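# Move the green foam block into the tote by the door

## Task

Get the green foam block into the tote that stands next to the door so that no part of it sticks out past the tote's rim. It only counts if the block stays there by itself once the robot lets go. The robot must stay upright and not end up leaning; a tipped or tilted robot means failure.

## Robot and tools

ROBOT. A Hello Robot Stretch 4 with one arm: an omni-wheel base, a mast carrying a lift, an arm that telescopes forward, a three-joint wrist (yaw, pitch, roll) and a two-finger gripper. It is about 1.6 m tall, and the base rim lies within 0.23 m of the base origin. Cameras: head_camera, head_left_camera, head_right_camera (both fisheye) and wrist_camera. Loose objects may occasionally get nudged by something other than the robot.

FRAMES. Base frame: origin on the floor under the base centre, x ahead, y to the left, z up. hand_pose is reported in this frame and marks a point between the open fingertips; with all wrist joints at zero its axes line up with the base frame. Its printed position may be slightly wrong. The odometry frame is wherever the base frame was when the scene began. base_odometry heading runs from -3.142 to 3.142, left positive, and is based on wheel turns only, so slipping shows up as fake travel.

execute_actions. Argument "actions": a list holding a single action, or empty (then it only reports state and images). Optional "cameras": list of camera names, [] for none, null, omitted or ["all"] for every camera. An action holds "base", "joints" or both, plus optional "pace" and "contact_limits"; alternatively it holds only "end_of_arm": "enable_torque", which re-powers any wrist or gripper motor that shut off, leaving it holding its current spot. Everything in one action starts together and may finish at different times.
- base: exactly one relative offset from where the base last reported itself. translate_m: straight drive in metres, forward positive, -2 to 2. strafe_m: sideways in metres, left positive, -2 to 2. rotate_rad: turn in place in radians, counter-clockwise from above positive, -3.2 to 3.2.
- joints: absolute targets by name, not offsets. lift_m 0 to 1.2 m (tolerance ±0.004); arm_m extension 0 to 0.55 m (±0.004); wrist_yaw_rad -1.134 to 4.276 (0 ahead, positive toward the left, 3.14 tucked back, above 3.4 the arm may block it; ±0.02); wrist_pitch_rad -1.117 to 4.259 (0 level, 1.57 pointing down; ±0.05); wrist_roll_rad -1.117 to 4.259 (0 puts both fingers level, positive turns clockwise viewed from behind the gripper; ±0.02); gripper_m -0.038 to 0.141 m, fingertip gap of the empty gripper, below 0 the tips press together (±0.004). A joint target outside its range gets clipped and still runs, with a note; any unknown key or other out-of-range value rejects the whole call with no motion.
- pace: "slow", "default", "fast" or "max" (default if omitted). Base top speeds 0.1/0.3/0.4/0.6 m/s and 1/2/3/4 rad/s in that order, further capped when lift_m is above 0.2 (down to 0.3 m/s and 1 rad/s at lift 1.2). No action runs over 15 s.
- contact_limits: {"arm_m": value} from 0 (gentlest) to 0.75 (firmest), default 0.5; how much force the arm move may apply before halting.
Anything you omit may keep pushing toward its earlier target without the status showing it. After a stop is reported, any later execute_actions, wait or finished_scene in the same reply are skipped.

wait: "seconds" 0 to 10; commands nothing, returns state and images like an empty action.
zoom_image: "camera" and "region" [x0, y0, x1, y1] in pixels of that camera's most recent full image, top-left origin, up to 504x504.
finished_scene: "scene" number; ends the scene irreversibly after the last command is held and reports success. Replying with no tool call ends everything.

IMAGE SIZES. head_camera 420x560, fisheye head cameras 420x672, wrist_camera 616x392.

RESULT LINES. base_status / joint_status: "done" (for the base, wheels turned the commanded amount even if slipping), "off_target" (stopped short, may still push), "contact_stop_at_<key>" (hit something; that part goes slack: a lift may sag under load, wheels may roll), "limit_stop_at_<name>", "time_out", "torque_fault" (wrist or gripper motor went limp; send enable_torque). After these, the old target is dropped. "limit_stop_at_tilt": lean over 6 degrees, lift, arm and wheels slacken and ignore commands until the lean eases. "limit_stop_at_own_body": a joint was about to hit the robot; moving away still works; likely when pitch is below -0.2 with roll below -0.4 or above 4. on_its_own lists what was not commanded; "held at" is a held target, not a position. lidar_m: 12 distances in metres from the base origin, 30-degree sectors starting straight ahead and going counter-clockwise (4th left, 7th behind, 10th right); "-" means nothing seen or closer than 0.25 m; sees from about 0.15 m up, misses clear objects and thin legs. wrist_depth_mm: 7x7 grid from top left, 100 to 2000 mm, "-" unknown; shows the robot's own body. turned_by_wheels vs turned_by_imu differing by over about 0.1 rad suggests a collision or slip; heading error is roughly their difference. base_tilt in degrees, forward and right positive, with a fixed offset up to about 1.5. motor_effort in percent, positive toward larger joint values, peak in brackets (noisy); wheel efforts positive turn the base right.

GRIPPING. Command gripper_m smaller than the object's width; the further below, the harder the squeeze and the more it pulls the object toward the wrist (about a third of the shortfall). Neither gripper_m nor "done" proves a grasp; a firm grip at commands of 0 or more shows in gripper_m effort. Stuck fingertips on a surface: raise the lift. A level gripper with more than about 2 kg can fault the wrist; a load also shifts wrist_pitch_rad effort.

ORDER AND CAUTIONS. To unfold at the start, send lift_m 0.4 with wrist_yaw_rad 0 together. Find the block and the tote with the cameras, approach, grasp, carry with the arm fairly retracted, lower it inside the tote, open, and back off so nothing relies on the gripper. Avoid driving or turning with over 1 kg held and arm_m above 0.2, especially at fast paces; avoid sustained pushes with a high gripper or high contact limit; don't drop, slam or strike things; keep the robot upright. Shorter robot motion time is better.

Each tool is called as a command line: name --argument value for each argument, lists and objects as JSON in quotes; but a table of rows of numbers goes row by row, as --pt "numbers of a row", without its own name.

## Session

execute_actions --actions '[]'

Scene clock: 0.00 s.
base_odometry: x=+0.000 y=+0.000 heading=+0.000 (m, m, rad; odometry frame)
turned_by_wheels: +0.000 (rad since the last result)
turned_by_imu: +0.000 (rad since the last result)
base_tilt: forward=-0.2 right=-0.1 (deg)
lidar_m: 1.23 0.92 0.87 0.94 1.26 2.11 1.17 0.83 0.81 0.86 1.24 1.27
base_status: not commanded
joint_positions: lift_m=+0.285 arm_m=+0.003 wrist_yaw_rad=+3.030 wrist_pitch_rad=-0.004 wrist_roll_rad=+0.000 gripper_m=+0.057
joint_status: not commanded
motor_effort: lift_m=+18 arm_m=+0 wrist_yaw_rad=+0 wrist_pitch_rad=-6 wrist_roll_rad=-1 gripper_m=-1 wheel_0=+0 wheel_1=+0 wheel_2=+0 (%)
hand_pose: x=-0.1033 y=+0.1189 z=+0.4639 quat_wxyz=(+0.056, +0.002, +0.000, +0.998) (m; base frame)
wrist_depth_mm: 135 142 - - - 1983 1921 / 108 139 - - - - 1863 / 113 140 - - - 1983 1863 / 131 164 - - - - 1921 / 917 1182 1537 - - - 1921 / 946 1182 193 1661 196 1499 1366 / 917 1025 1138 - 1138 991 1025
pictures: head_camera, head_left_camera, head_right_camera, wrist_camera
Images, in order (width x height): head_camera 420x560, head_left_camera 420x672, head_right_camera 420x672, wrist_camera 616x392.

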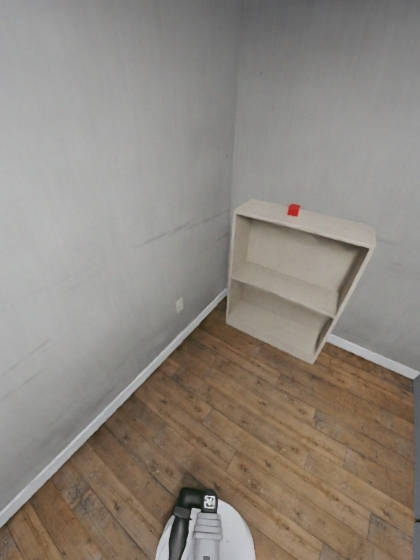

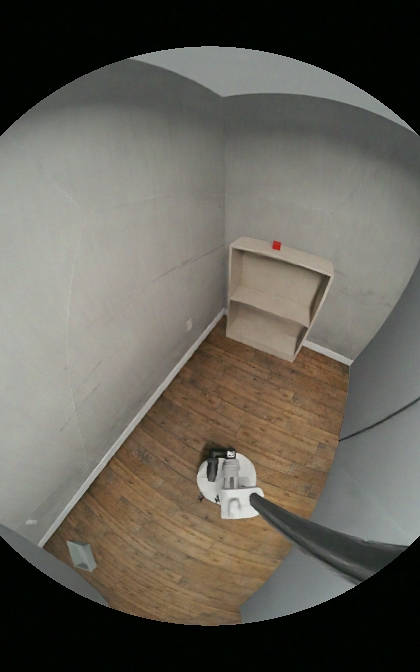

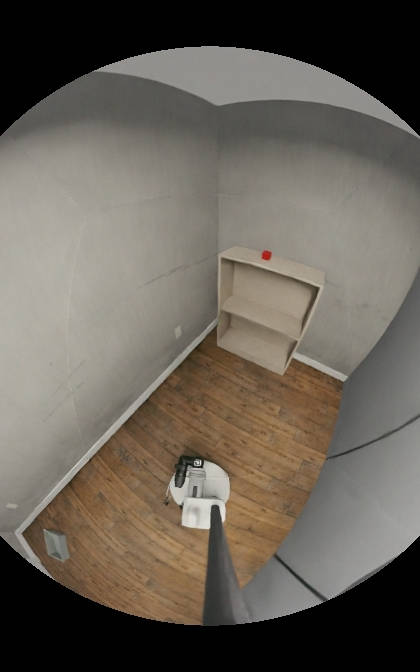

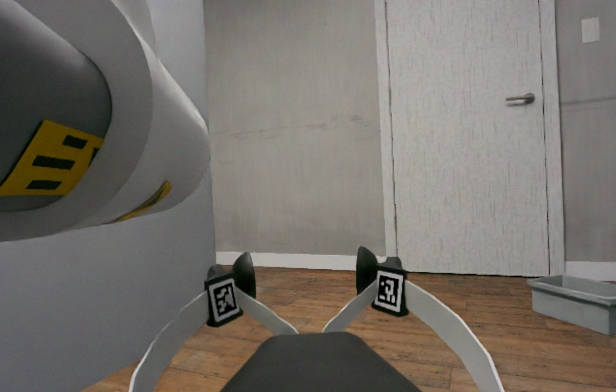

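execute_actions --actions '[{"base": {"rotate_rad": 2.65}, "joints": {"lift_m": 0.4, "wrist_yaw_rad": 0}, "pace": "fast"}]'

Scene clock: 4.57 s.
base_odometry: x=+0.000 y=+0.000 heading=+2.650 (m, m, rad; odometry frame)
turned_by_wheels: +2.650 (rad since the last result)
turned_by_imu: +2.615 (rad since the last result)
base_tilt: forward=-0.2 right=-0.3 (deg)
lidar_m: 2.12 1.13 0.87 0.82 0.86 1.23 1.28 1.23 0.89 0.87 0.94 1.33
base_status: done
joint_positions: lift_m=+0.400 arm_m=+0.003 wrist_yaw_rad=+0.001 wrist_pitch_rad=-0.004 wrist_roll_rad=+0.000 gripper_m=+0.057
joint_status: all done
motor_effort: lift_m=+19(21) arm_m=+0(0) wrist_yaw_rad=-2(6) wrist_pitch_rad=-5(6) wrist_roll_rad=+0(0) gripper_m=+0(4) wheel_0=-1(9) wheel_1=-1(7) wheel_2=+0(9) (%)
hand_pose: x=+0.4622 y=-0.0873 z=+0.5792 quat_wxyz=(+1.000, +0.000, -0.002, +0.000) (m; base frame)
wrist_depth_mm: - - 1983 1921 1921 1808 1205 / - 1983 1921 1983 1983 1863 1229 / - 1921 - 1921 1921 1863 1229 / 1983 - 1983 1983 1921 1921 1255 / - - - 1921 1921 1921 1281 / - - 193 1983 196 1708 1255 / 1430 1366 1366 - 1308 1205 1182
pictures: head_camera, head_left_camera, head_right_camera, wrist_camera
Images, in order (width x height): head_camera 420x560, head_left_camera 420x672, head_right_camera 420x672, wrist_camera 616x392.

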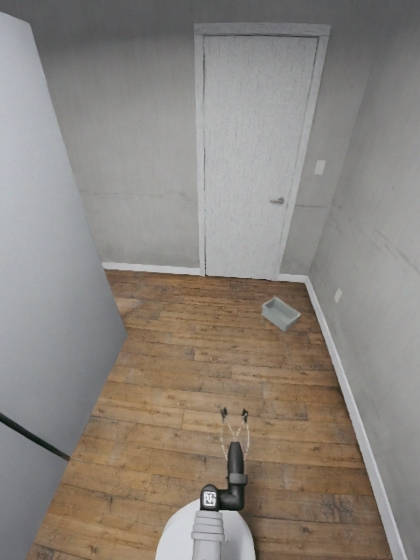

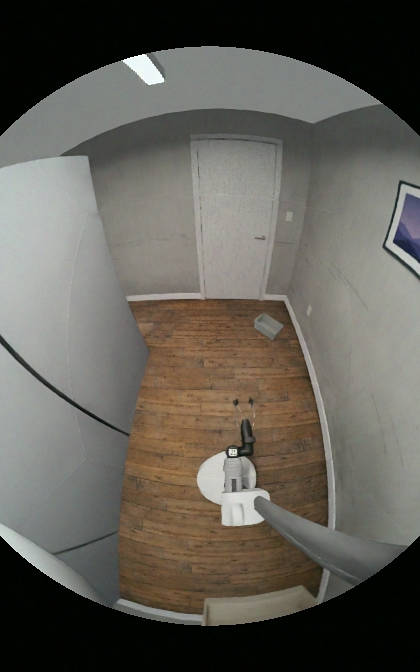

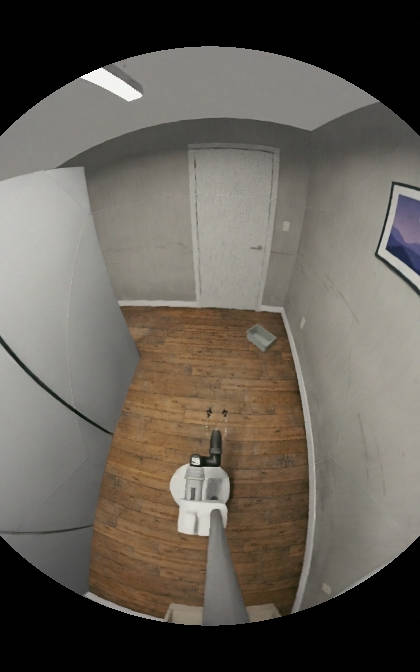

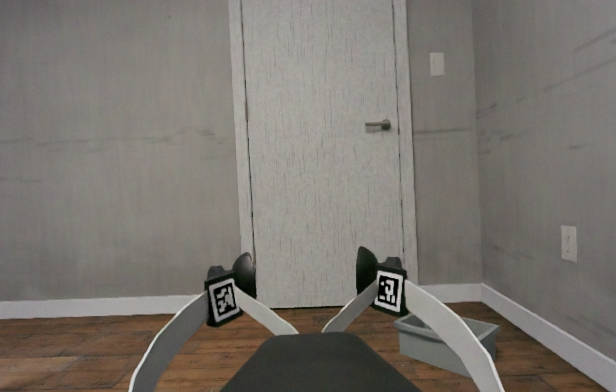

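execute_actions --actions '[{"base": {"translate_m": 1.65}, "joints": {"wrist_pitch_rad": 1.5}, "pace": "max"}]' --cameras '["head_left_camera"]'

execute_actions --actions '[{"base": {"rotate_rad": 1.5}, "pace": "fast"}]'

Scene clock: 18.83 s.
base_odometry: x=-1.455 y=+0.779 heading=+2.650 (m, m, rad; odometry frame)
turned_by_wheels: +0.000 (rad since the last result)
turned_by_imu: -0.007 (rad since the last result)
base_tilt: forward=-0.3 right=-0.3 (deg)
lidar_m: 0.47 0.50 0.77 2.27 0.91 1.14 3.04 1.28 0.45 0.47 0.61 0.50
base_status: done
joint_positions: lift_m=+0.400 arm_m=+0.003 wrist_yaw_rad=+0.000 wrist_pitch_rad=+1.500 wrist_roll_rad=+0.000 gripper_m=+0.057
joint_status: all done
motor_effort: lift_m=+18(19) arm_m=+0(0) wrist_yaw_rad=+0(1) wrist_pitch_rad=+0(0) wrist_roll_rad=+0(0) gripper_m=-3(3) wheel_0=+0(7) wheel_1=-1(4) wheel_2=+0(13) (%)
hand_pose: x=+0.1940 y=-0.0874 z=+0.2904 quat_wxyz=(+0.732, +0.000, +0.682, +0.000) (m; base frame)
wrist_depth_mm: 521 525 525 530 535 535 544 / 521 521 525 530 530 539 535 / 521 521 525 530 530 530 535 / 512 517 512 521 521 525 525 / 512 508 325 480 517 521 521 / 508 300 193 303 196 517 517 / 296 296 297 - 334 517 517
pictures: head_left_camera
Images, in order (width x height): head_left_camera 420x672.

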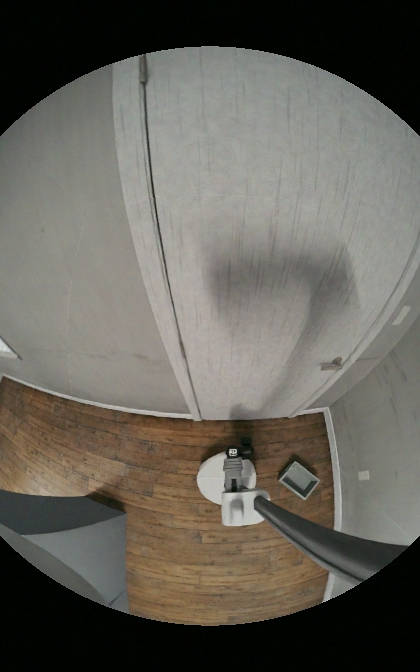

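Scene clock: 20.53 s.
base_odometry: x=-1.455 y=+0.779 heading=-2.134 (m, m, rad; odometry frame)
turned_by_wheels: +1.500 (rad since the last result)
turned_by_imu: +1.480 (rad since the last result)
base_tilt: forward=-0.3 right=-0.2 (deg)
lidar_m: 1.72 0.91 1.05 2.60 1.40 0.54 0.46 0.72 0.52 0.46 0.48 0.71
base_status: done
joint_positions: lift_m=+0.400 arm_m=+0.003 wrist_yaw_rad=+0.000 wrist_pitch_rad=+1.500 wrist_roll_rad=+0.000 gripper_m=+0.057
joint_status: not commanded
motor_effort: lift_m=+19(19) arm_m=+0(0) wrist_yaw_rad=+0(0) wrist_pitch_rad=+1(0) wrist_roll_rad=-1(0) gripper_m=-3(2) wheel_0=-1(7) wheel_1=-1(6) wheel_2=+0(8) (%)
hand_pose: x=+0.1941 y=-0.0874 z=+0.2904 quat_wxyz=(+0.732, +0.000, +0.682, +0.000) (m; base frame)
wrist_depth_mm: 525 525 530 535 535 544 539 / 521 521 525 525 530 530 535 / 521 521 521 525 530 535 535 / 517 517 521 521 521 525 530 / 508 512 324 484 521 521 525 / 504 300 193 300 196 521 521 / 297 294 298 - 334 517 517
pictures: head_camera, head_left_camera, head_right_camera, wrist_camera
Images, in order (width x height): head_camera 420x560, head_left_camera 420x672, head_right_camera 420x672, wrist_camera 616x392.

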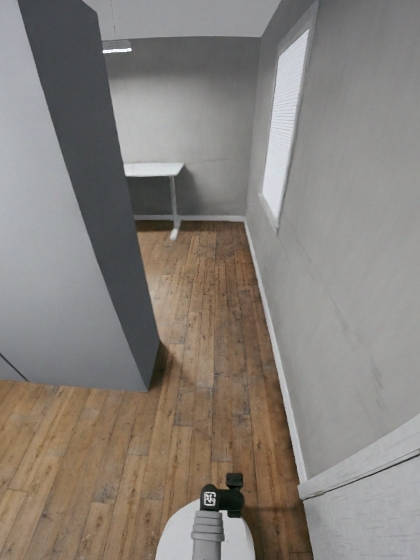

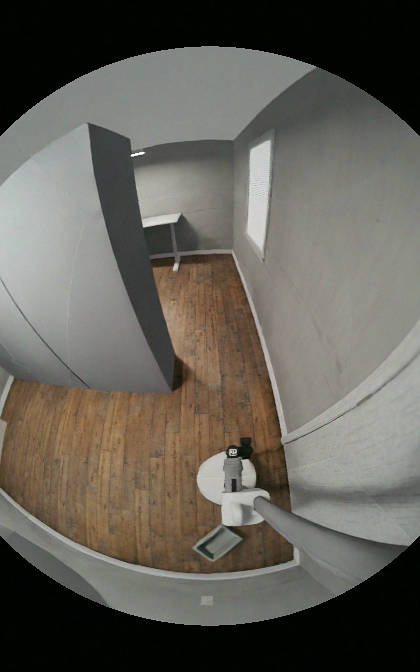

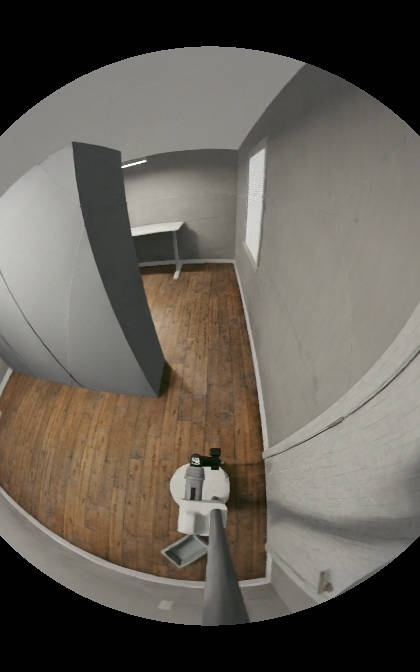

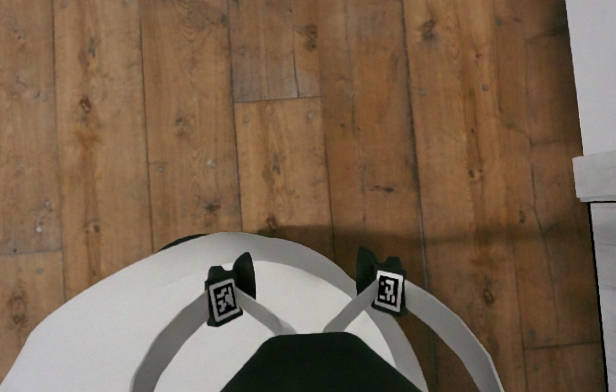

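execute_actions --actions '[{"base": {"translate_m": 1.8}, "pace": "max"}]' --cameras '["head_camera", "head_left_camera"]'

Scene clock: 31.53 s.
base_odometry: x=-2.415 y=-0.744 heading=-2.134 (m, m, rad; odometry frame)
turned_by_wheels: +0.000 (rad since the last result)
turned_by_imu: -0.007 (rad since the last result)
base_tilt: forward=-0.2 right=-0.3 (deg)
lidar_m: 1.48 1.38 1.67 2.51 0.84 0.74 2.02 0.66 0.45 0.37 0.40 0.52
base_status: done
joint_positions: lift_m=+0.400 arm_m=+0.003 wrist_yaw_rad=+0.000 wrist_pitch_rad=+1.500 wrist_roll_rad=+0.000 gripper_m=+0.057
joint_status: not commanded
motor_effort: lift_m=+18(19) arm_m=+0(0) wrist_yaw_rad=+0(0) wrist_pitch_rad=+1(1) wrist_roll_rad=+0(1) gripper_m=-1(5) wheel_0=+0(10) wheel_1=-1(7) wheel_2=-1(13) (%)
hand_pose: x=+0.1940 y=-0.0874 z=+0.2904 quat_wxyz=(+0.732, +0.000, +0.682, +0.000) (m; base frame)
wrist_depth_mm: 525 525 525 530 539 535 452 / 517 525 525 530 530 535 459 / 512 521 521 521 525 525 469 / 517 512 517 521 525 525 477 / 512 512 324 480 521 525 484 / 508 300 193 301 196 517 496 / 297 296 297 - 334 512 500
pictures: head_camera, head_left_camera
Images, in order (width x height): head_camera 420x560, head_left_camera 420x672.

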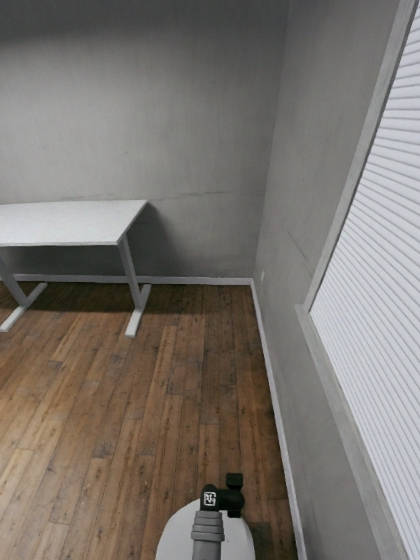

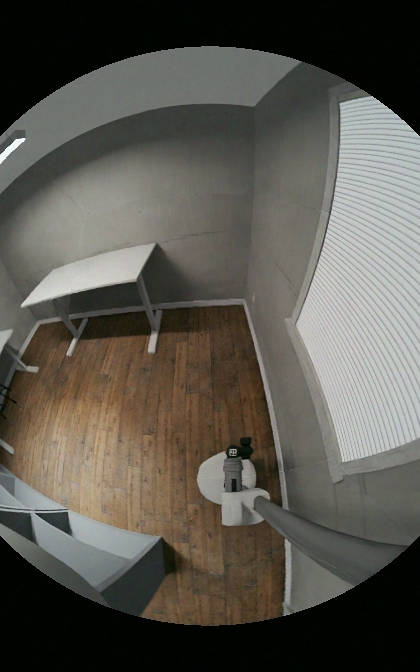

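execute_actions --actions '[{"base": {"rotate_rad": 1.65}, "pace": "fast"}]' --cameras '["head_camera", "head_left_camera", "head_right_camera"]'

Scene clock: 35.27 s.
base_odometry: x=-2.415 y=-0.744 heading=-0.484 (m, m, rad; odometry frame)
turned_by_wheels: +1.650 (rad since the last result)
turned_by_imu: +1.628 (rad since the last result)
base_tilt: forward=-0.2 right=-0.1 (deg)
lidar_m: 2.00 0.77 0.77 1.53 0.61 0.43 0.37 0.42 0.58 1.94 1.36 1.78
base_status: done
joint_positions: lift_m=+0.400 arm_m=+0.003 wrist_yaw_rad=+0.000 wrist_pitch_rad=+1.500 wrist_roll_rad=+0.000 gripper_m=+0.057
joint_status: not commanded
motor_effort: lift_m=+18(19) arm_m=+0(0) wrist_yaw_rad=+0(0) wrist_pitch_rad=+0(1) wrist_roll_rad=-1(1) gripper_m=-3(0) wheel_0=+0(6) wheel_1=+0(10) wheel_2=+0(9) (%)
hand_pose: x=+0.1941 y=-0.0874 z=+0.2904 quat_wxyz=(+0.732, +0.000, +0.682, +0.000) (m; base frame)
wrist_depth_mm: 525 525 530 535 535 535 539 / 517 525 521 530 530 535 539 / 517 521 521 525 525 530 535 / 512 517 521 521 525 525 530 / 512 512 324 477 521 525 521 / 508 300 193 301 196 517 517 / 297 294 297 - 334 512 517
pictures: head_camera, head_left_camera, head_right_camera
Images, in order (width x height): head_camera 420x560, head_left_camera 420x672, head_right_camera 420x672.

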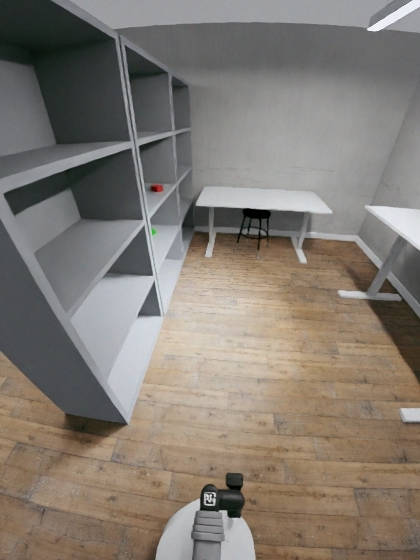

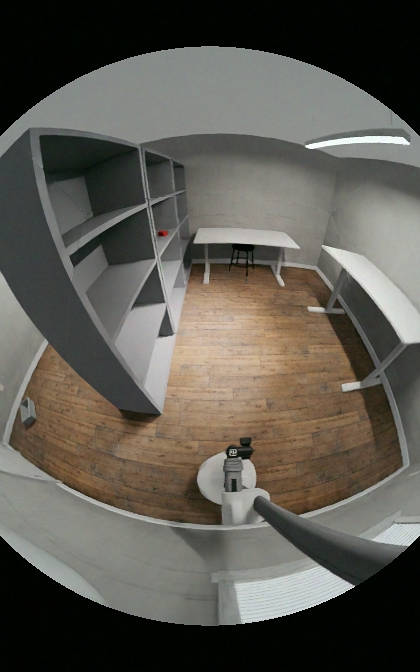

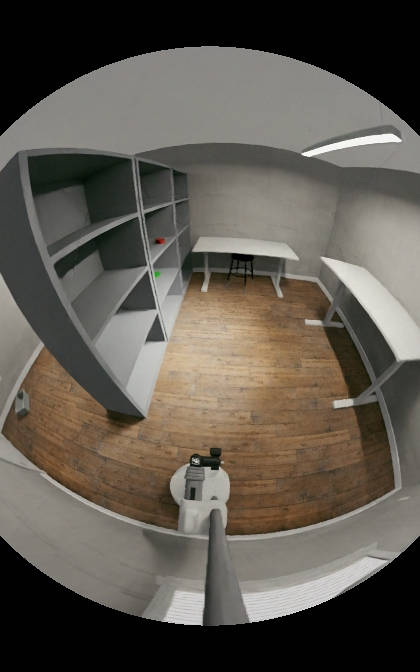

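execute_actions --actions '[{"base": {"translate_m": 1.9}, "pace": "max"}]' --cameras '[]'

execute_actions --actions '[{"base": {"rotate_rad": 1.6}, "joints": {"gripper_m": 0.12}, "pace": "fast"}]'

Scene clock: 46.00 s.
base_odometry: x=-0.733 y=-1.627 heading=-0.484 (m, m, rad; odometry frame)
turned_by_wheels: +0.000 (rad since the last result)
turned_by_imu: -0.008 (rad since the last result)
base_tilt: forward=-0.3 right=-0.2 (deg)
lidar_m: 0.61 0.66 0.47 0.49 0.52 0.72 2.31 1.79 1.30 1.23 0.86 0.67
base_status: done
joint_positions: lift_m=+0.400 arm_m=+0.003 wrist_yaw_rad=+0.000 wrist_pitch_rad=+1.500 wrist_roll_rad=+0.000 gripper_m=+0.057
joint_status: not commanded
motor_effort: lift_m=+19(19) arm_m=+0(0) wrist_yaw_rad=+0(0) wrist_pitch_rad=+1(0) wrist_roll_rad=+0(0) gripper_m=-3(4) wheel_0=-1(9) wheel_1=-2(7) wheel_2=+0(13) (%)
hand_pose: x=+0.1940 y=-0.0874 z=+0.2904 quat_wxyz=(+0.732, +0.000, +0.682, +0.000) (m; base frame)
wrist_depth_mm: 521 530 530 530 535 539 539 / 521 521 525 530 530 535 535 / 517 521 521 525 530 535 535 / 517 517 521 525 525 525 535 / 512 517 324 480 521 525 525 / 508 300 193 300 195 517 521 / 297 294 296 - 332 517 517
pictures: none
No camera images: the call's "cameras" was empty. Leave "cameras" out to get every camera's image.

Scene clock: 47.73 s.
base_odometry: x=-0.733 y=-1.627 heading=+1.116 (m, m, rad; odometry frame)
turned_by_wheels: +1.600 (rad since the last result)
turned_by_imu: +1.579 (rad since the last result)
base_tilt: forward=-0.1 right=-0.3 (deg)
lidar_m: 0.49 0.51 0.74 2.30 1.70 1.30 1.27 0.84 0.64 0.62 0.66 0.49
base_status: done
joint_positions: lift_m=+0.400 arm_m=+0.003 wrist_yaw_rad=+0.000 wrist_pitch_rad=+1.500 wrist_roll_rad=+0.000 gripper_m=+0.120
joint_status: all done
motor_effort: lift_m=+19(19) arm_m=+0(0) wrist_yaw_rad=+0(0) wrist_pitch_rad=+1(1) wrist_roll_rad=-1(0) gripper_m=+3(1) wheel_0=+0(9) wheel_1=+1(9) wheel_2=+1(8) (%)
hand_pose: x=+0.1941 y=-0.0874 z=+0.2904 quat_wxyz=(+0.732, +0.000, +0.682, +0.000) (m; base frame)
wrist_depth_mm: 521 525 530 525 535 535 539 / 521 525 525 530 530 535 535 / 517 521 521 525 530 530 535 / 508 512 512 521 525 530 525 / 512 512 324 480 521 525 525 / 508 297 298 301 312 521 525 / 297 296 297 - 332 517 517
pictures: head_camera, head_left_camera, head_right_camera, wrist_camera
Images, in order (width x height): head_camera 420x560, head_left_camera 420x672, head_right_camera 420x672, wrist_camera 616x392.

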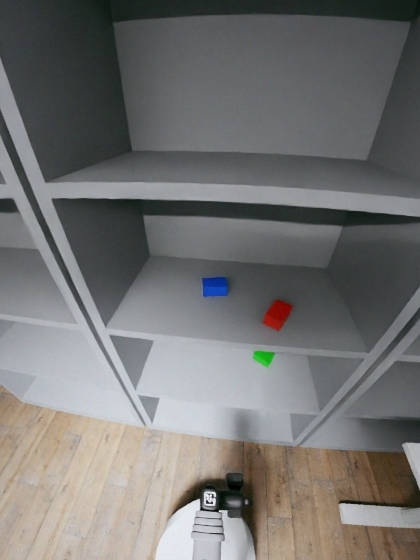

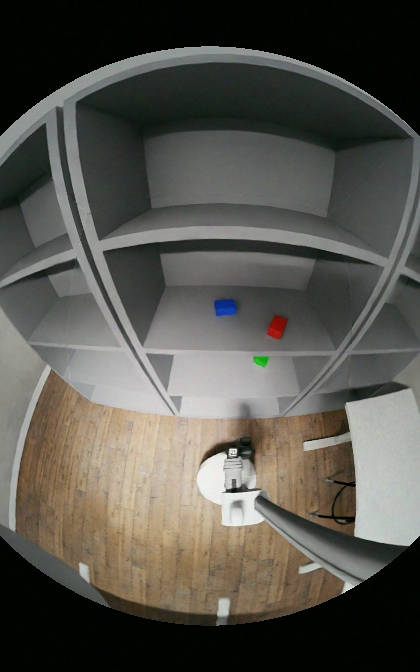

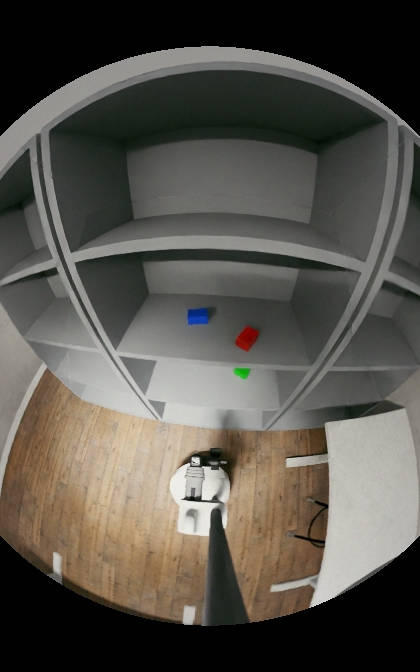

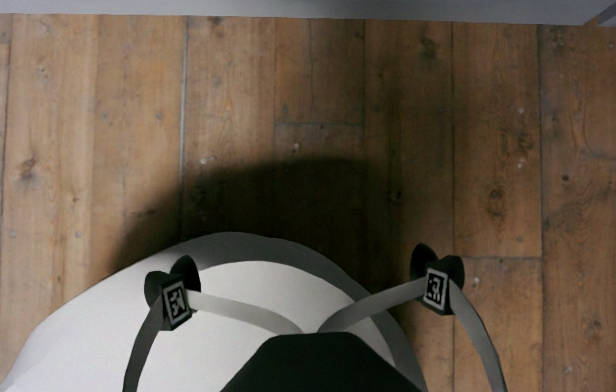

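execute_actions --actions '[{"base": {"rotate_rad": -0.22}, "joints": {"wrist_pitch_rad": 0.0, "gripper_m": 0.14}, "pace": "fast"}]' --cameras '["head_camera", "wrist_camera"]'

Scene clock: 54.43 s.
base_odometry: x=-0.733 y=-1.627 heading=+0.896 (m, m, rad; odometry frame)
turned_by_wheels: -0.220 (rad since the last result)
turned_by_imu: -0.217 (rad since the last result)
base_tilt: forward=-0.2 right=-0.3 (deg)
lidar_m: 0.48 0.49 0.61 1.25 2.32 1.39 1.24 1.12 0.68 0.60 0.63 0.53
base_status: done
joint_positions: lift_m=+0.400 arm_m=+0.003 wrist_yaw_rad=+0.000 wrist_pitch_rad=+0.003 wrist_roll_rad=+0.000 gripper_m=+0.140
joint_status: all done
motor_effort: lift_m=+19(18) arm_m=+0(0) wrist_yaw_rad=+1(0) wrist_pitch_rad=-6(11) wrist_roll_rad=+0(0) gripper_m=-4(0) wheel_0=+1(9) wheel_1=+0(5) wheel_2=-1(6) (%)
hand_pose: x=+0.4622 y=-0.0874 z=+0.5774 quat_wxyz=(+1.000, +0.000, +0.001, +0.000) (m; base frame)
wrist_depth_mm: 668 691 723 750 715 473 364 / 676 699 732 759 741 480 368 / 676 707 732 778 768 484 370 / 683 715 741 768 778 492 373 / 654 615 559 512 500 433 366 / 322 211 287 301 314 332 351 / 268 282 732 - 707 512 384
pictures: head_camera, wrist_camera
Images, in order (width x height): head_camera 420x560, wrist_camera 616x392.

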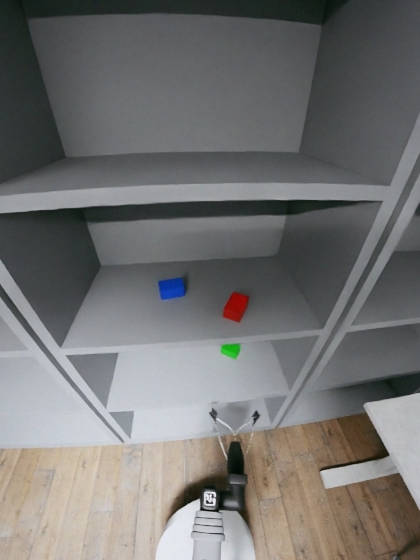

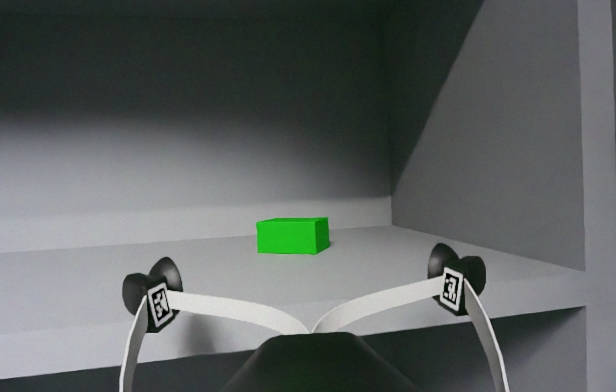

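zoom_image --camera "wrist_camera" --region '[200, 170, 400, 300]'

zoom_image --camera "head_camera" --region '[170, 280, 290, 440]'

Region (200, 170, 400, 300) of wrist_camera's 616x392 image, scaled by 2.520; it fills the top 328 rows of this view, and the rest is white.

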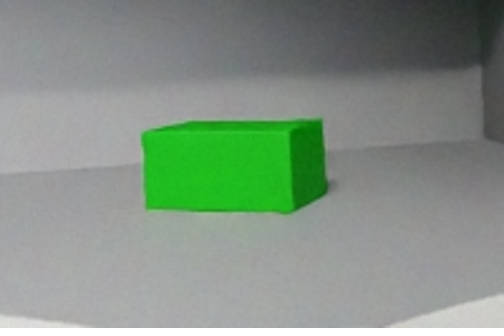

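Region (170, 280, 290, 440) of head_camera's 420x560 image, scaled by 3.150, with more detail than that image has; it fills the left 378 columns of this view, and the rest is white.

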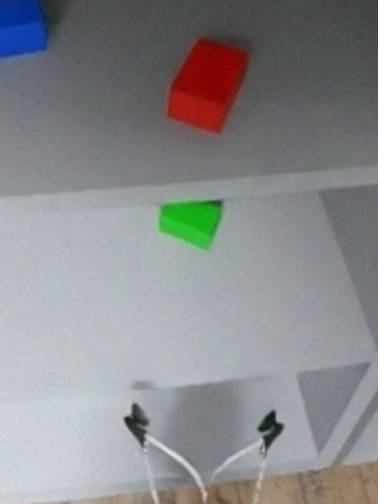

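execute_actions --actions '[{"base": {"rotate_rad": 0.022}, "joints": {"arm_m": 0.2}, "pace": "fast"}]' --cameras '["head_camera", "wrist_camera"]'

Scene clock: 64.63 s.
base_odometry: x=-0.733 y=-1.627 heading=+0.919 (m, m, rad; odometry frame)
turned_by_wheels: +0.022 (rad since the last result)
turned_by_imu: +0.022 (rad since the last result)
base_tilt: forward=-0.3 right=-0.2 (deg)
lidar_m: 0.47 0.51 0.64 1.28 2.34 1.39 1.22 1.08 0.67 0.61 0.61 0.56
base_status: done
joint_positions: lift_m=+0.400 arm_m=+0.199 wrist_yaw_rad=+0.000 wrist_pitch_rad=+0.002 wrist_roll_rad=+0.000 gripper_m=+0.140
joint_status: all done
motor_effort: lift_m=+19(18) arm_m=+7(8) wrist_yaw_rad=-1(1) wrist_pitch_rad=-5(6) wrist_roll_rad=-1(1) gripper_m=-1(2) wheel_0=+2(5) wheel_1=+2(1) wheel_2=+1(4) (%)
hand_pose: x=+0.6581 y=-0.0874 z=+0.5776 quat_wxyz=(+1.000, +0.000, +0.001, +0.000) (m; base frame)
wrist_depth_mm: 504 521 535 554 574 455 342 / 500 517 539 559 580 459 349 / 504 521 539 559 580 466 351 / 504 525 544 564 585 469 355 / 504 521 539 325 484 410 349 / 317 210 250 283 236 229 259 / 209 204 203 - 202 178 184
pictures: head_camera, wrist_camera
Images, in order (width x height): head_camera 420x560, wrist_camera 616x392.

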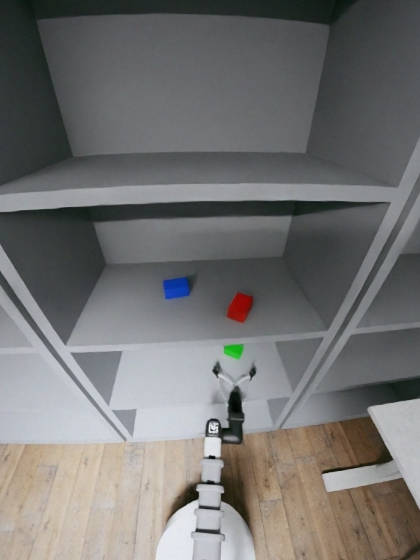

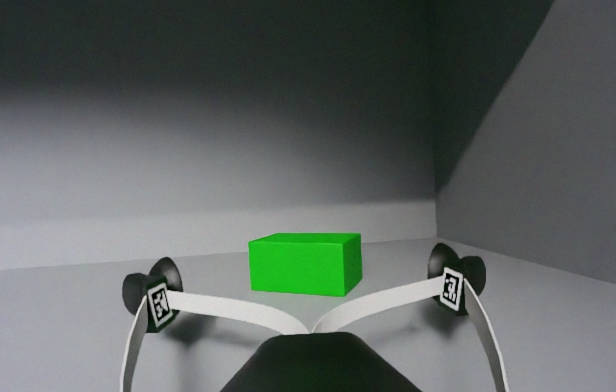

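execute_actions --actions '[{"joints": {"arm_m": 0.33, "lift_m": 0.415, "wrist_pitch_rad": 0.12}, "contact_limits": {"arm_m": 0.25}}]' --cameras '["head_camera", "wrist_camera"]'

Scene clock: 71.20 s.
base_odometry: x=-0.733 y=-1.628 heading=+0.918 (m, m, rad; odometry frame)
turned_by_wheels: -0.001 (rad since the last result)
turned_by_imu: +0.011 (rad since the last result)
base_tilt: forward=-0.2 right=-0.3 (deg)
lidar_m: 0.48 0.48 0.61 1.32 2.31 1.39 1.23 1.05 0.68 0.61 0.63 0.55
base_status: not commanded
joint_positions: lift_m=+0.415 arm_m=+0.239 wrist_yaw_rad=-0.008 wrist_pitch_rad=+0.128 wrist_roll_rad=-0.001 gripper_m=+0.140
joint_status: arm_m contact_stop (moved +0.040 of +0.131); the others done
on_its_own: arm_m is slack since a contact_stop (your +0.330 is given up); wrist_yaw_rad is at rest, and its effort (+23) is outside its rest range (-13 to +13)
motor_effort: lift_m=+16(21) arm_m=+0(31) wrist_yaw_rad=+23(53) wrist_pitch_rad=-3(22) wrist_roll_rad=+1(2) gripper_m=+0(1) wheel_0=+0(5) wheel_1=+3(9) wheel_2=-7(16) (%)
contact_limits: arm_m 0.25
hand_pose: x=+0.6954 y=-0.0897 z=+0.5568 quat_wxyz=(+0.998, +0.000, +0.064, -0.004) (m; base frame)
wrist_depth_mm: 442 459 473 488 508 455 343 / 449 466 480 500 521 459 349 / 455 477 492 508 539 466 355 / 469 488 508 517 535 449 357 / 379 362 347 283 309 314 307 / 243 208 206 228 198 202 212 / 179 168 175 - 175 158 162
pictures: head_camera, wrist_camera
Images, in order (width x height): head_camera 420x560, wrist_camera 616x392.

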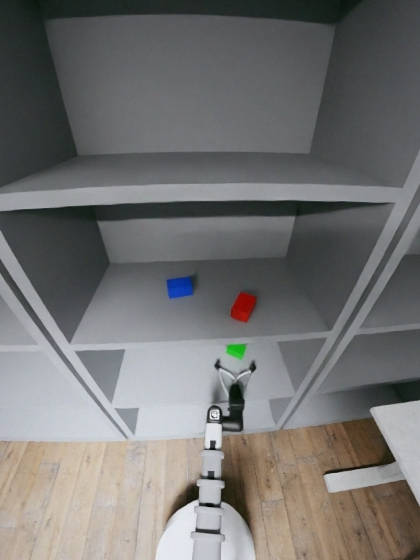

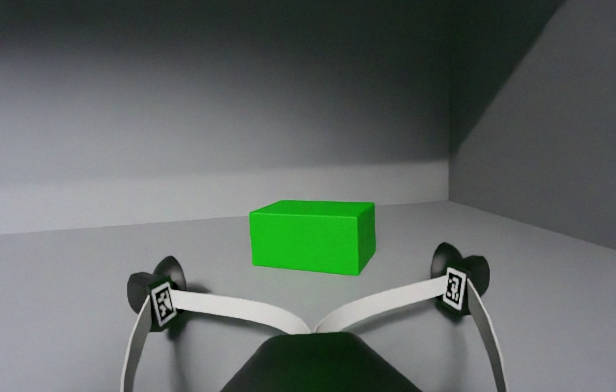

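execute_actions --actions '[{"joints": {"arm_m": 0.215, "lift_m": 0.495, "wrist_yaw_rad": 0}, "pace": "fast"}]' --cameras '[]'

execute_actions --actions '[{"base": {"rotate_rad": -0.008}, "joints": {"arm_m": 0.35, "wrist_pitch_rad": 0.4}, "contact_limits": {"arm_m": 0.25}}]' --cameras '["head_camera", "wrist_camera"]'

Scene clock: 77.70 s.
base_odometry: x=-0.733 y=-1.627 heading=+0.918 (m, m, rad; odometry frame)
turned_by_wheels: +0.001 (rad since the last result)
turned_by_imu: +0.001 (rad since the last result)
base_tilt: forward=-0.2 right=-0.3 (deg)
lidar_m: 0.49 0.50 0.64 1.31 2.34 1.39 1.24 1.07 0.66 0.62 0.63 0.55
base_status: not commanded
joint_positions: lift_m=+0.495 arm_m=+0.216 wrist_yaw_rad=+0.000 wrist_pitch_rad=+0.129 wrist_roll_rad=-0.001 gripper_m=+0.140
joint_status: all done
motor_effort: lift_m=+20(21) arm_m=-7(7) wrist_yaw_rad=+1(23) wrist_pitch_rad=-6(5) wrist_roll_rad=+0(0) gripper_m=-2(1) wheel_0=+1(1) wheel_1=+1(3) wheel_2=+1(8) (%)
hand_pose: x=+0.6733 y=-0.0875 z=+0.6360 quat_wxyz=(+0.998, +0.000, +0.064, +0.000) (m; base frame)
wrist_depth_mm: 459 473 496 508 530 469 353 / 473 488 504 521 539 473 359 / 480 492 512 530 549 484 366 / 488 504 525 544 569 492 368 / 504 517 539 549 564 452 373 / 427 210 362 320 342 340 353 / 315 309 307 - 307 278 286
pictures: none
No camera images: the call's "cameras" was empty. Leave "cameras" out to get every camera's image.

Scene clock: 79.13 s.
base_odometry: x=-0.733 y=-1.627 heading=+0.911 (m, m, rad; odometry frame)
turned_by_wheels: -0.008 (rad since the last result)
turned_by_imu: -0.008 (rad since the last result)
base_tilt: forward=-0.3 right=-0.3 (deg)
lidar_m: 0.49 0.49 0.64 1.33 2.31 1.41 1.22 1.07 0.68 0.62 0.63 0.55
base_status: done
joint_positions: lift_m=+0.495 arm_m=+0.349 wrist_yaw_rad=+0.000 wrist_pitch_rad=+0.402 wrist_roll_rad=-0.001 gripper_m=+0.140
joint_status: all done
motor_effort: lift_m=+20(20) arm_m=+7(7) wrist_yaw_rad=+0(2) wrist_pitch_rad=-4(4) wrist_roll_rad=+1(1) gripper_m=-2(4) wheel_0=+0(3) wheel_1=+1(4) wheel_2=+0(4) (%)
contact_limits: arm_m 0.25
hand_pose: x=+0.7851 y=-0.0874 z=+0.5602 quat_wxyz=(+0.980, +0.000, +0.200, +0.000) (m; base frame)
wrist_depth_mm: 322 336 349 364 377 384 320 / 340 355 370 382 399 407 329 / 362 377 392 407 427 433 336 / 379 387 389 384 377 370 329 / 303 298 281 208 218 281 277 / 241 211 215 195 191 211 224 / 198 197 196 - 195 184 188
pictures: head_camera, wrist_camera
Images, in order (width x height): head_camera 420x560, wrist_camera 616x392.

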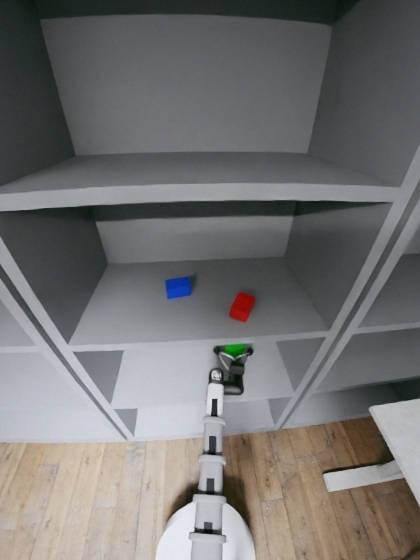

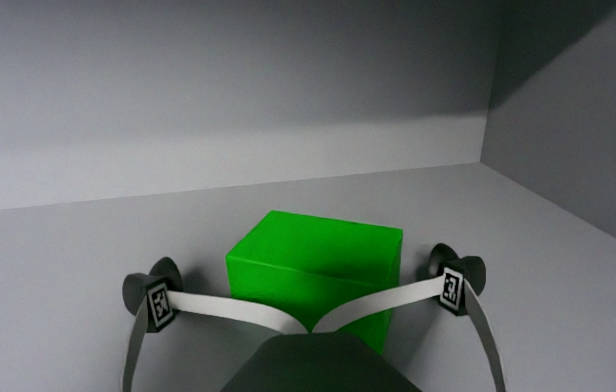

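execute_actions --actions '[{"joints": {"gripper_m": 0.035}}]' --cameras '["wrist_camera"]'

Scene clock: 82.70 s.
base_odometry: x=-0.733 y=-1.627 heading=+0.911 (m, m, rad; odometry frame)
turned_by_wheels: +0.000 (rad since the last result)
turned_by_imu: +0.000 (rad since the last result)
base_tilt: forward=-0.3 right=-0.3 (deg)
lidar_m: 0.48 0.50 0.65 1.32 2.33 1.39 1.26 1.04 0.69 0.61 0.63 0.54
base_status: not commanded
joint_positions: lift_m=+0.495 arm_m=+0.349 wrist_yaw_rad=+0.000 wrist_pitch_rad=+0.402 wrist_roll_rad=-0.001 gripper_m=+0.036
joint_status: all done
motor_effort: lift_m=+20(21) arm_m=+7(7) wrist_yaw_rad=+0(0) wrist_pitch_rad=-6(5) wrist_roll_rad=+0(1) gripper_m=-27(25) wheel_0=+0(0) wheel_1=+1(1) wheel_2=+0(0) (%)
hand_pose: x=+0.7851 y=-0.0874 z=+0.5602 quat_wxyz=(+0.980, +0.000, +0.200, +0.000) (m; base frame)
wrist_depth_mm: 325 336 349 362 377 387 322 / 342 355 368 384 399 410 327 / 359 375 392 410 427 433 336 / 379 389 392 382 379 370 330 / 301 297 208 195 211 281 276 / 240 178 191 179 181 176 224 / 198 191 190 - 191 188 188
pictures: wrist_camera
Images, in order (width x height): wrist_camera 616x392.

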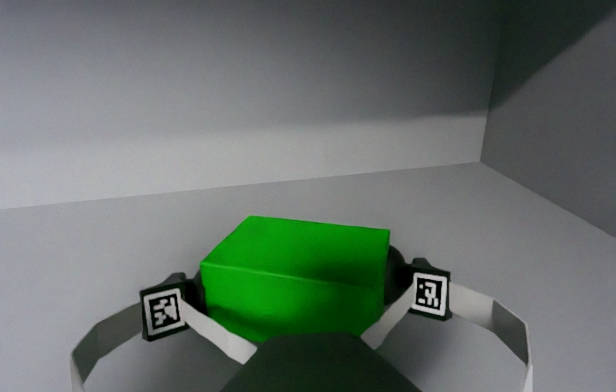

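execute_actions --actions '[{"joints": {"lift_m": 0.53, "arm_m": 0.0}, "pace": "fast"}]' --cameras '["wrist_camera"]'

execute_actions --actions '[{"base": {"rotate_rad": 0.2}, "joints": {"wrist_pitch_rad": 1.2, "lift_m": 0.42}, "pace": "fast"}]' --cameras '["head_camera", "wrist_camera"]'

Scene clock: 88.73 s.
base_odometry: x=-0.733 y=-1.627 heading=+0.911 (m, m, rad; odometry frame)
turned_by_wheels: +0.000 (rad since the last result)
turned_by_imu: +0.000 (rad since the last result)
base_tilt: forward=-0.3 right=-0.3 (deg)
lidar_m: 0.48 0.50 0.63 1.34 2.34 1.39 1.24 1.07 0.69 0.61 0.61 0.54
base_status: not commanded
joint_positions: lift_m=+0.530 arm_m=+0.004 wrist_yaw_rad=+0.000 wrist_pitch_rad=+0.403 wrist_roll_rad=-0.001 gripper_m=+0.036
joint_status: all done
joint sent to its limit — the command would take arm_m past its lower limit, so that joint was sent only as far as its limit.
motor_effort: lift_m=+20(23) arm_m=-7(10) wrist_yaw_rad=+1(0) wrist_pitch_rad=-7(7) wrist_roll_rad=+1(1) gripper_m=-31(32) wheel_0=+0(0) wheel_1=+1(1) wheel_2=+0(0) (%)
hand_pose: x=+0.4403 y=-0.0875 z=+0.5950 quat_wxyz=(+0.980, +0.000, +0.200, +0.000) (m; base frame)
wrist_depth_mm: 615 634 661 683 699 496 379 / 647 668 691 732 741 508 387 / 668 691 715 707 683 525 394 / 504 492 484 469 466 455 399 / 375 368 208 196 211 375 387 / 312 178 191 178 181 178 436 / 768 788 778 - 788 580 473
pictures: wrist_camera
Images, in order (width x height): wrist_camera 616x392.

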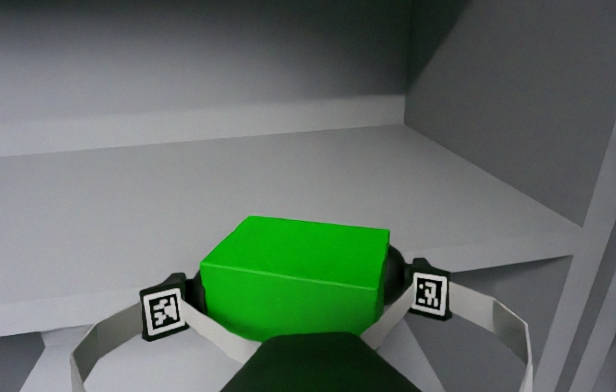

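Scene clock: 89.97 s.
base_odometry: x=-0.733 y=-1.627 heading=+1.110 (m, m, rad; odometry frame)
turned_by_wheels: +0.200 (rad since the last result)
turned_by_imu: +0.197 (rad since the last result)
base_tilt: forward=-0.3 right=-0.3 (deg)
lidar_m: 0.48 0.54 0.76 2.28 1.72 1.31 1.25 0.83 0.64 0.61 0.65 0.52
base_status: done
joint_positions: lift_m=+0.420 arm_m=+0.004 wrist_yaw_rad=+0.000 wrist_pitch_rad=+1.201 wrist_roll_rad=-0.001 gripper_m=+0.036
joint_status: all done
motor_effort: lift_m=+16(23) arm_m=-7(7) wrist_yaw_rad=+0(1) wrist_pitch_rad=-2(4) wrist_roll_rad=+1(1) gripper_m=-26(31) wheel_0=-1(5) wheel_1=+0(4) wheel_2=+0(7) (%)
hand_pose: x=+0.2792 y=-0.0874 z=+0.3294 quat_wxyz=(+0.825, +0.000, +0.565, +0.000) (m; base frame)
wrist_depth_mm: 609 609 615 615 615 609 564 / 569 574 574 574 580 580 559 / 559 564 559 554 554 559 559 / 597 591 591 597 591 597 597 / 564 564 208 195 211 564 569 / 535 178 190 178 181 176 539 / 508 504 392 - 512 512 512
pictures: head_camera, wrist_camera
Images, in order (width x height): head_camera 420x560, wrist_camera 616x392.

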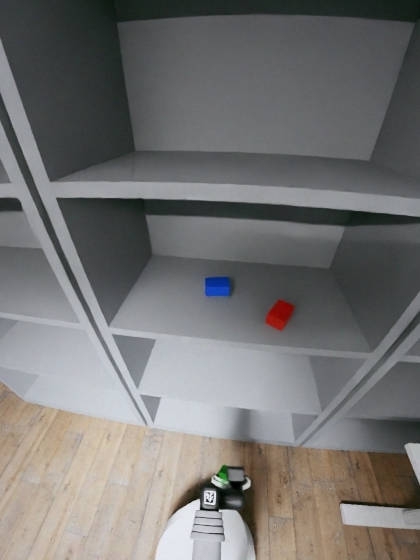

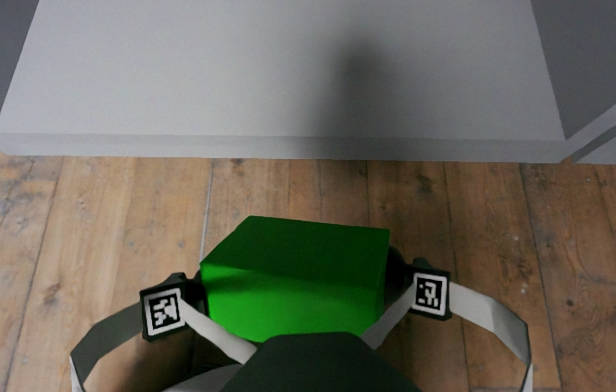

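execute_actions --actions '[{"base": {"strafe_m": 1.83}, "pace": "max"}]' --cameras '["head_camera", "wrist_camera"]'

Scene clock: 96.37 s.
base_odometry: x=-2.372 y=-0.814 heading=+1.111 (m, m, rad; odometry frame)
turned_by_wheels: +0.000 (rad since the last result)
turned_by_imu: +0.002 (rad since the last result)
base_tilt: forward=-0.2 right=-0.3 (deg)
lidar_m: 1.63 0.66 0.45 0.45 0.48 0.69 1.93 1.30 1.75 1.96 0.80 0.77
base_status: done
joint_positions: lift_m=+0.420 arm_m=+0.004 wrist_yaw_rad=+0.000 wrist_pitch_rad=+1.201 wrist_roll_rad=-0.001 gripper_m=+0.036
joint_status: not commanded
motor_effort: lift_m=+19(19) arm_m=-7(7) wrist_yaw_rad=+0(1) wrist_pitch_rad=-2(2) wrist_roll_rad=+1(1) gripper_m=-28(26) wheel_0=+2(13) wheel_1=+0(13) wheel_2=-1(0) (%)
hand_pose: x=+0.2791 y=-0.0874 z=+0.3292 quat_wxyz=(+0.825, +0.000, +0.565, +0.000) (m; base frame)
wrist_depth_mm: 715 715 715 707 715 707 580 / 668 661 661 676 668 668 609 / 627 634 627 634 634 634 640 / 591 591 597 597 591 597 597 / 564 559 208 195 211 569 569 / 535 178 190 179 181 176 539 / 512 508 366 - 512 517 512
pictures: head_camera, wrist_camera
Images, in order (width x height): head_camera 420x560, wrist_camera 616x392.

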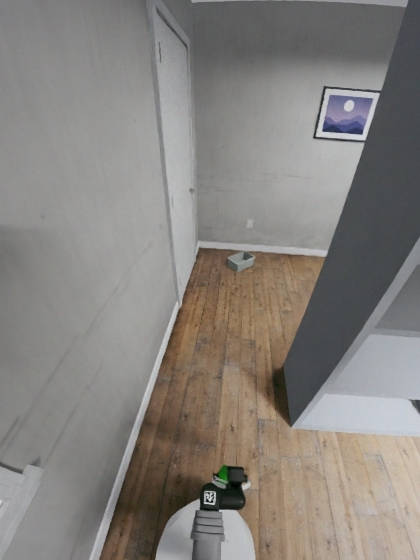

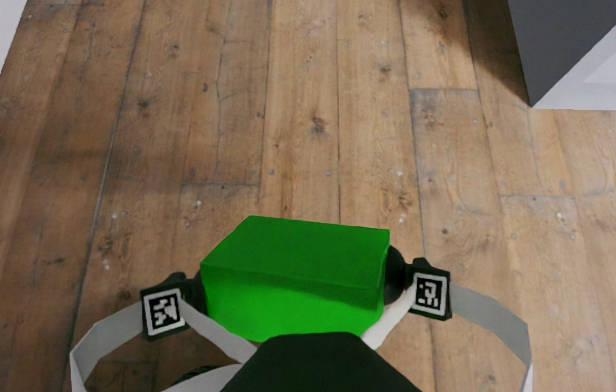

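execute_actions --actions '[{"base": {"translate_m": 1.8}, "pace": "max"}]' --cameras '["head_camera", "wrist_camera"]'

Scene clock: 105.47 s.
base_odometry: x=-1.573 y=+0.799 heading=+1.111 (m, m, rad; odometry frame)
turned_by_wheels: +0.000 (rad since the last result)
turned_by_imu: -0.007 (rad since the last result)
base_tilt: forward=-0.3 right=-0.3 (deg)
lidar_m: 0.52 0.53 0.38 0.36 0.39 0.60 1.91 0.93 1.05 3.03 1.35 0.49
base_status: done
joint_positions: lift_m=+0.420 arm_m=+0.004 wrist_yaw_rad=+0.000 wrist_pitch_rad=+1.201 wrist_roll_rad=-0.001 gripper_m=+0.036
joint_status: not commanded
motor_effort: lift_m=+18(18) arm_m=-7(7) wrist_yaw_rad=+0(0) wrist_pitch_rad=-2(2) wrist_roll_rad=+1(2) gripper_m=-30(32) wheel_0=+0(8) wheel_1=+0(5) wheel_2=+1(12) (%)
hand_pose: x=+0.2791 y=-0.0874 z=+0.3292 quat_wxyz=(+0.825, +0.000, +0.565, +0.000) (m; base frame)
wrist_depth_mm: 654 715 707 707 647 621 707 / 634 661 668 627 661 661 676 / 621 634 627 615 615 634 627 / 597 597 597 591 603 597 603 / 559 564 208 195 211 559 564 / 535 178 190 179 181 176 535 / 512 508 439 - 512 508 512
pictures: head_camera, wrist_camera
Images, in order (width x height): head_camera 420x560, wrist_camera 616x392.

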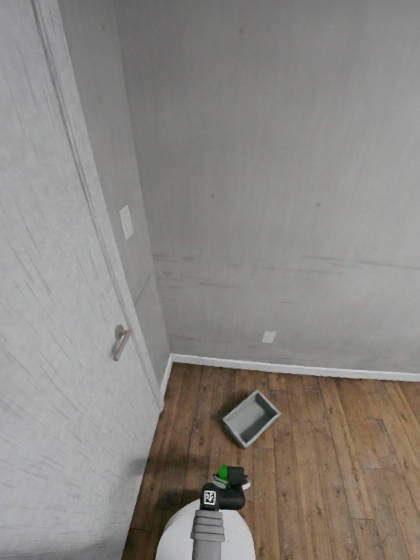

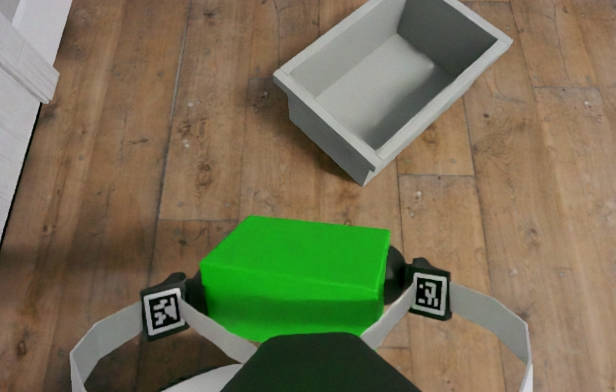

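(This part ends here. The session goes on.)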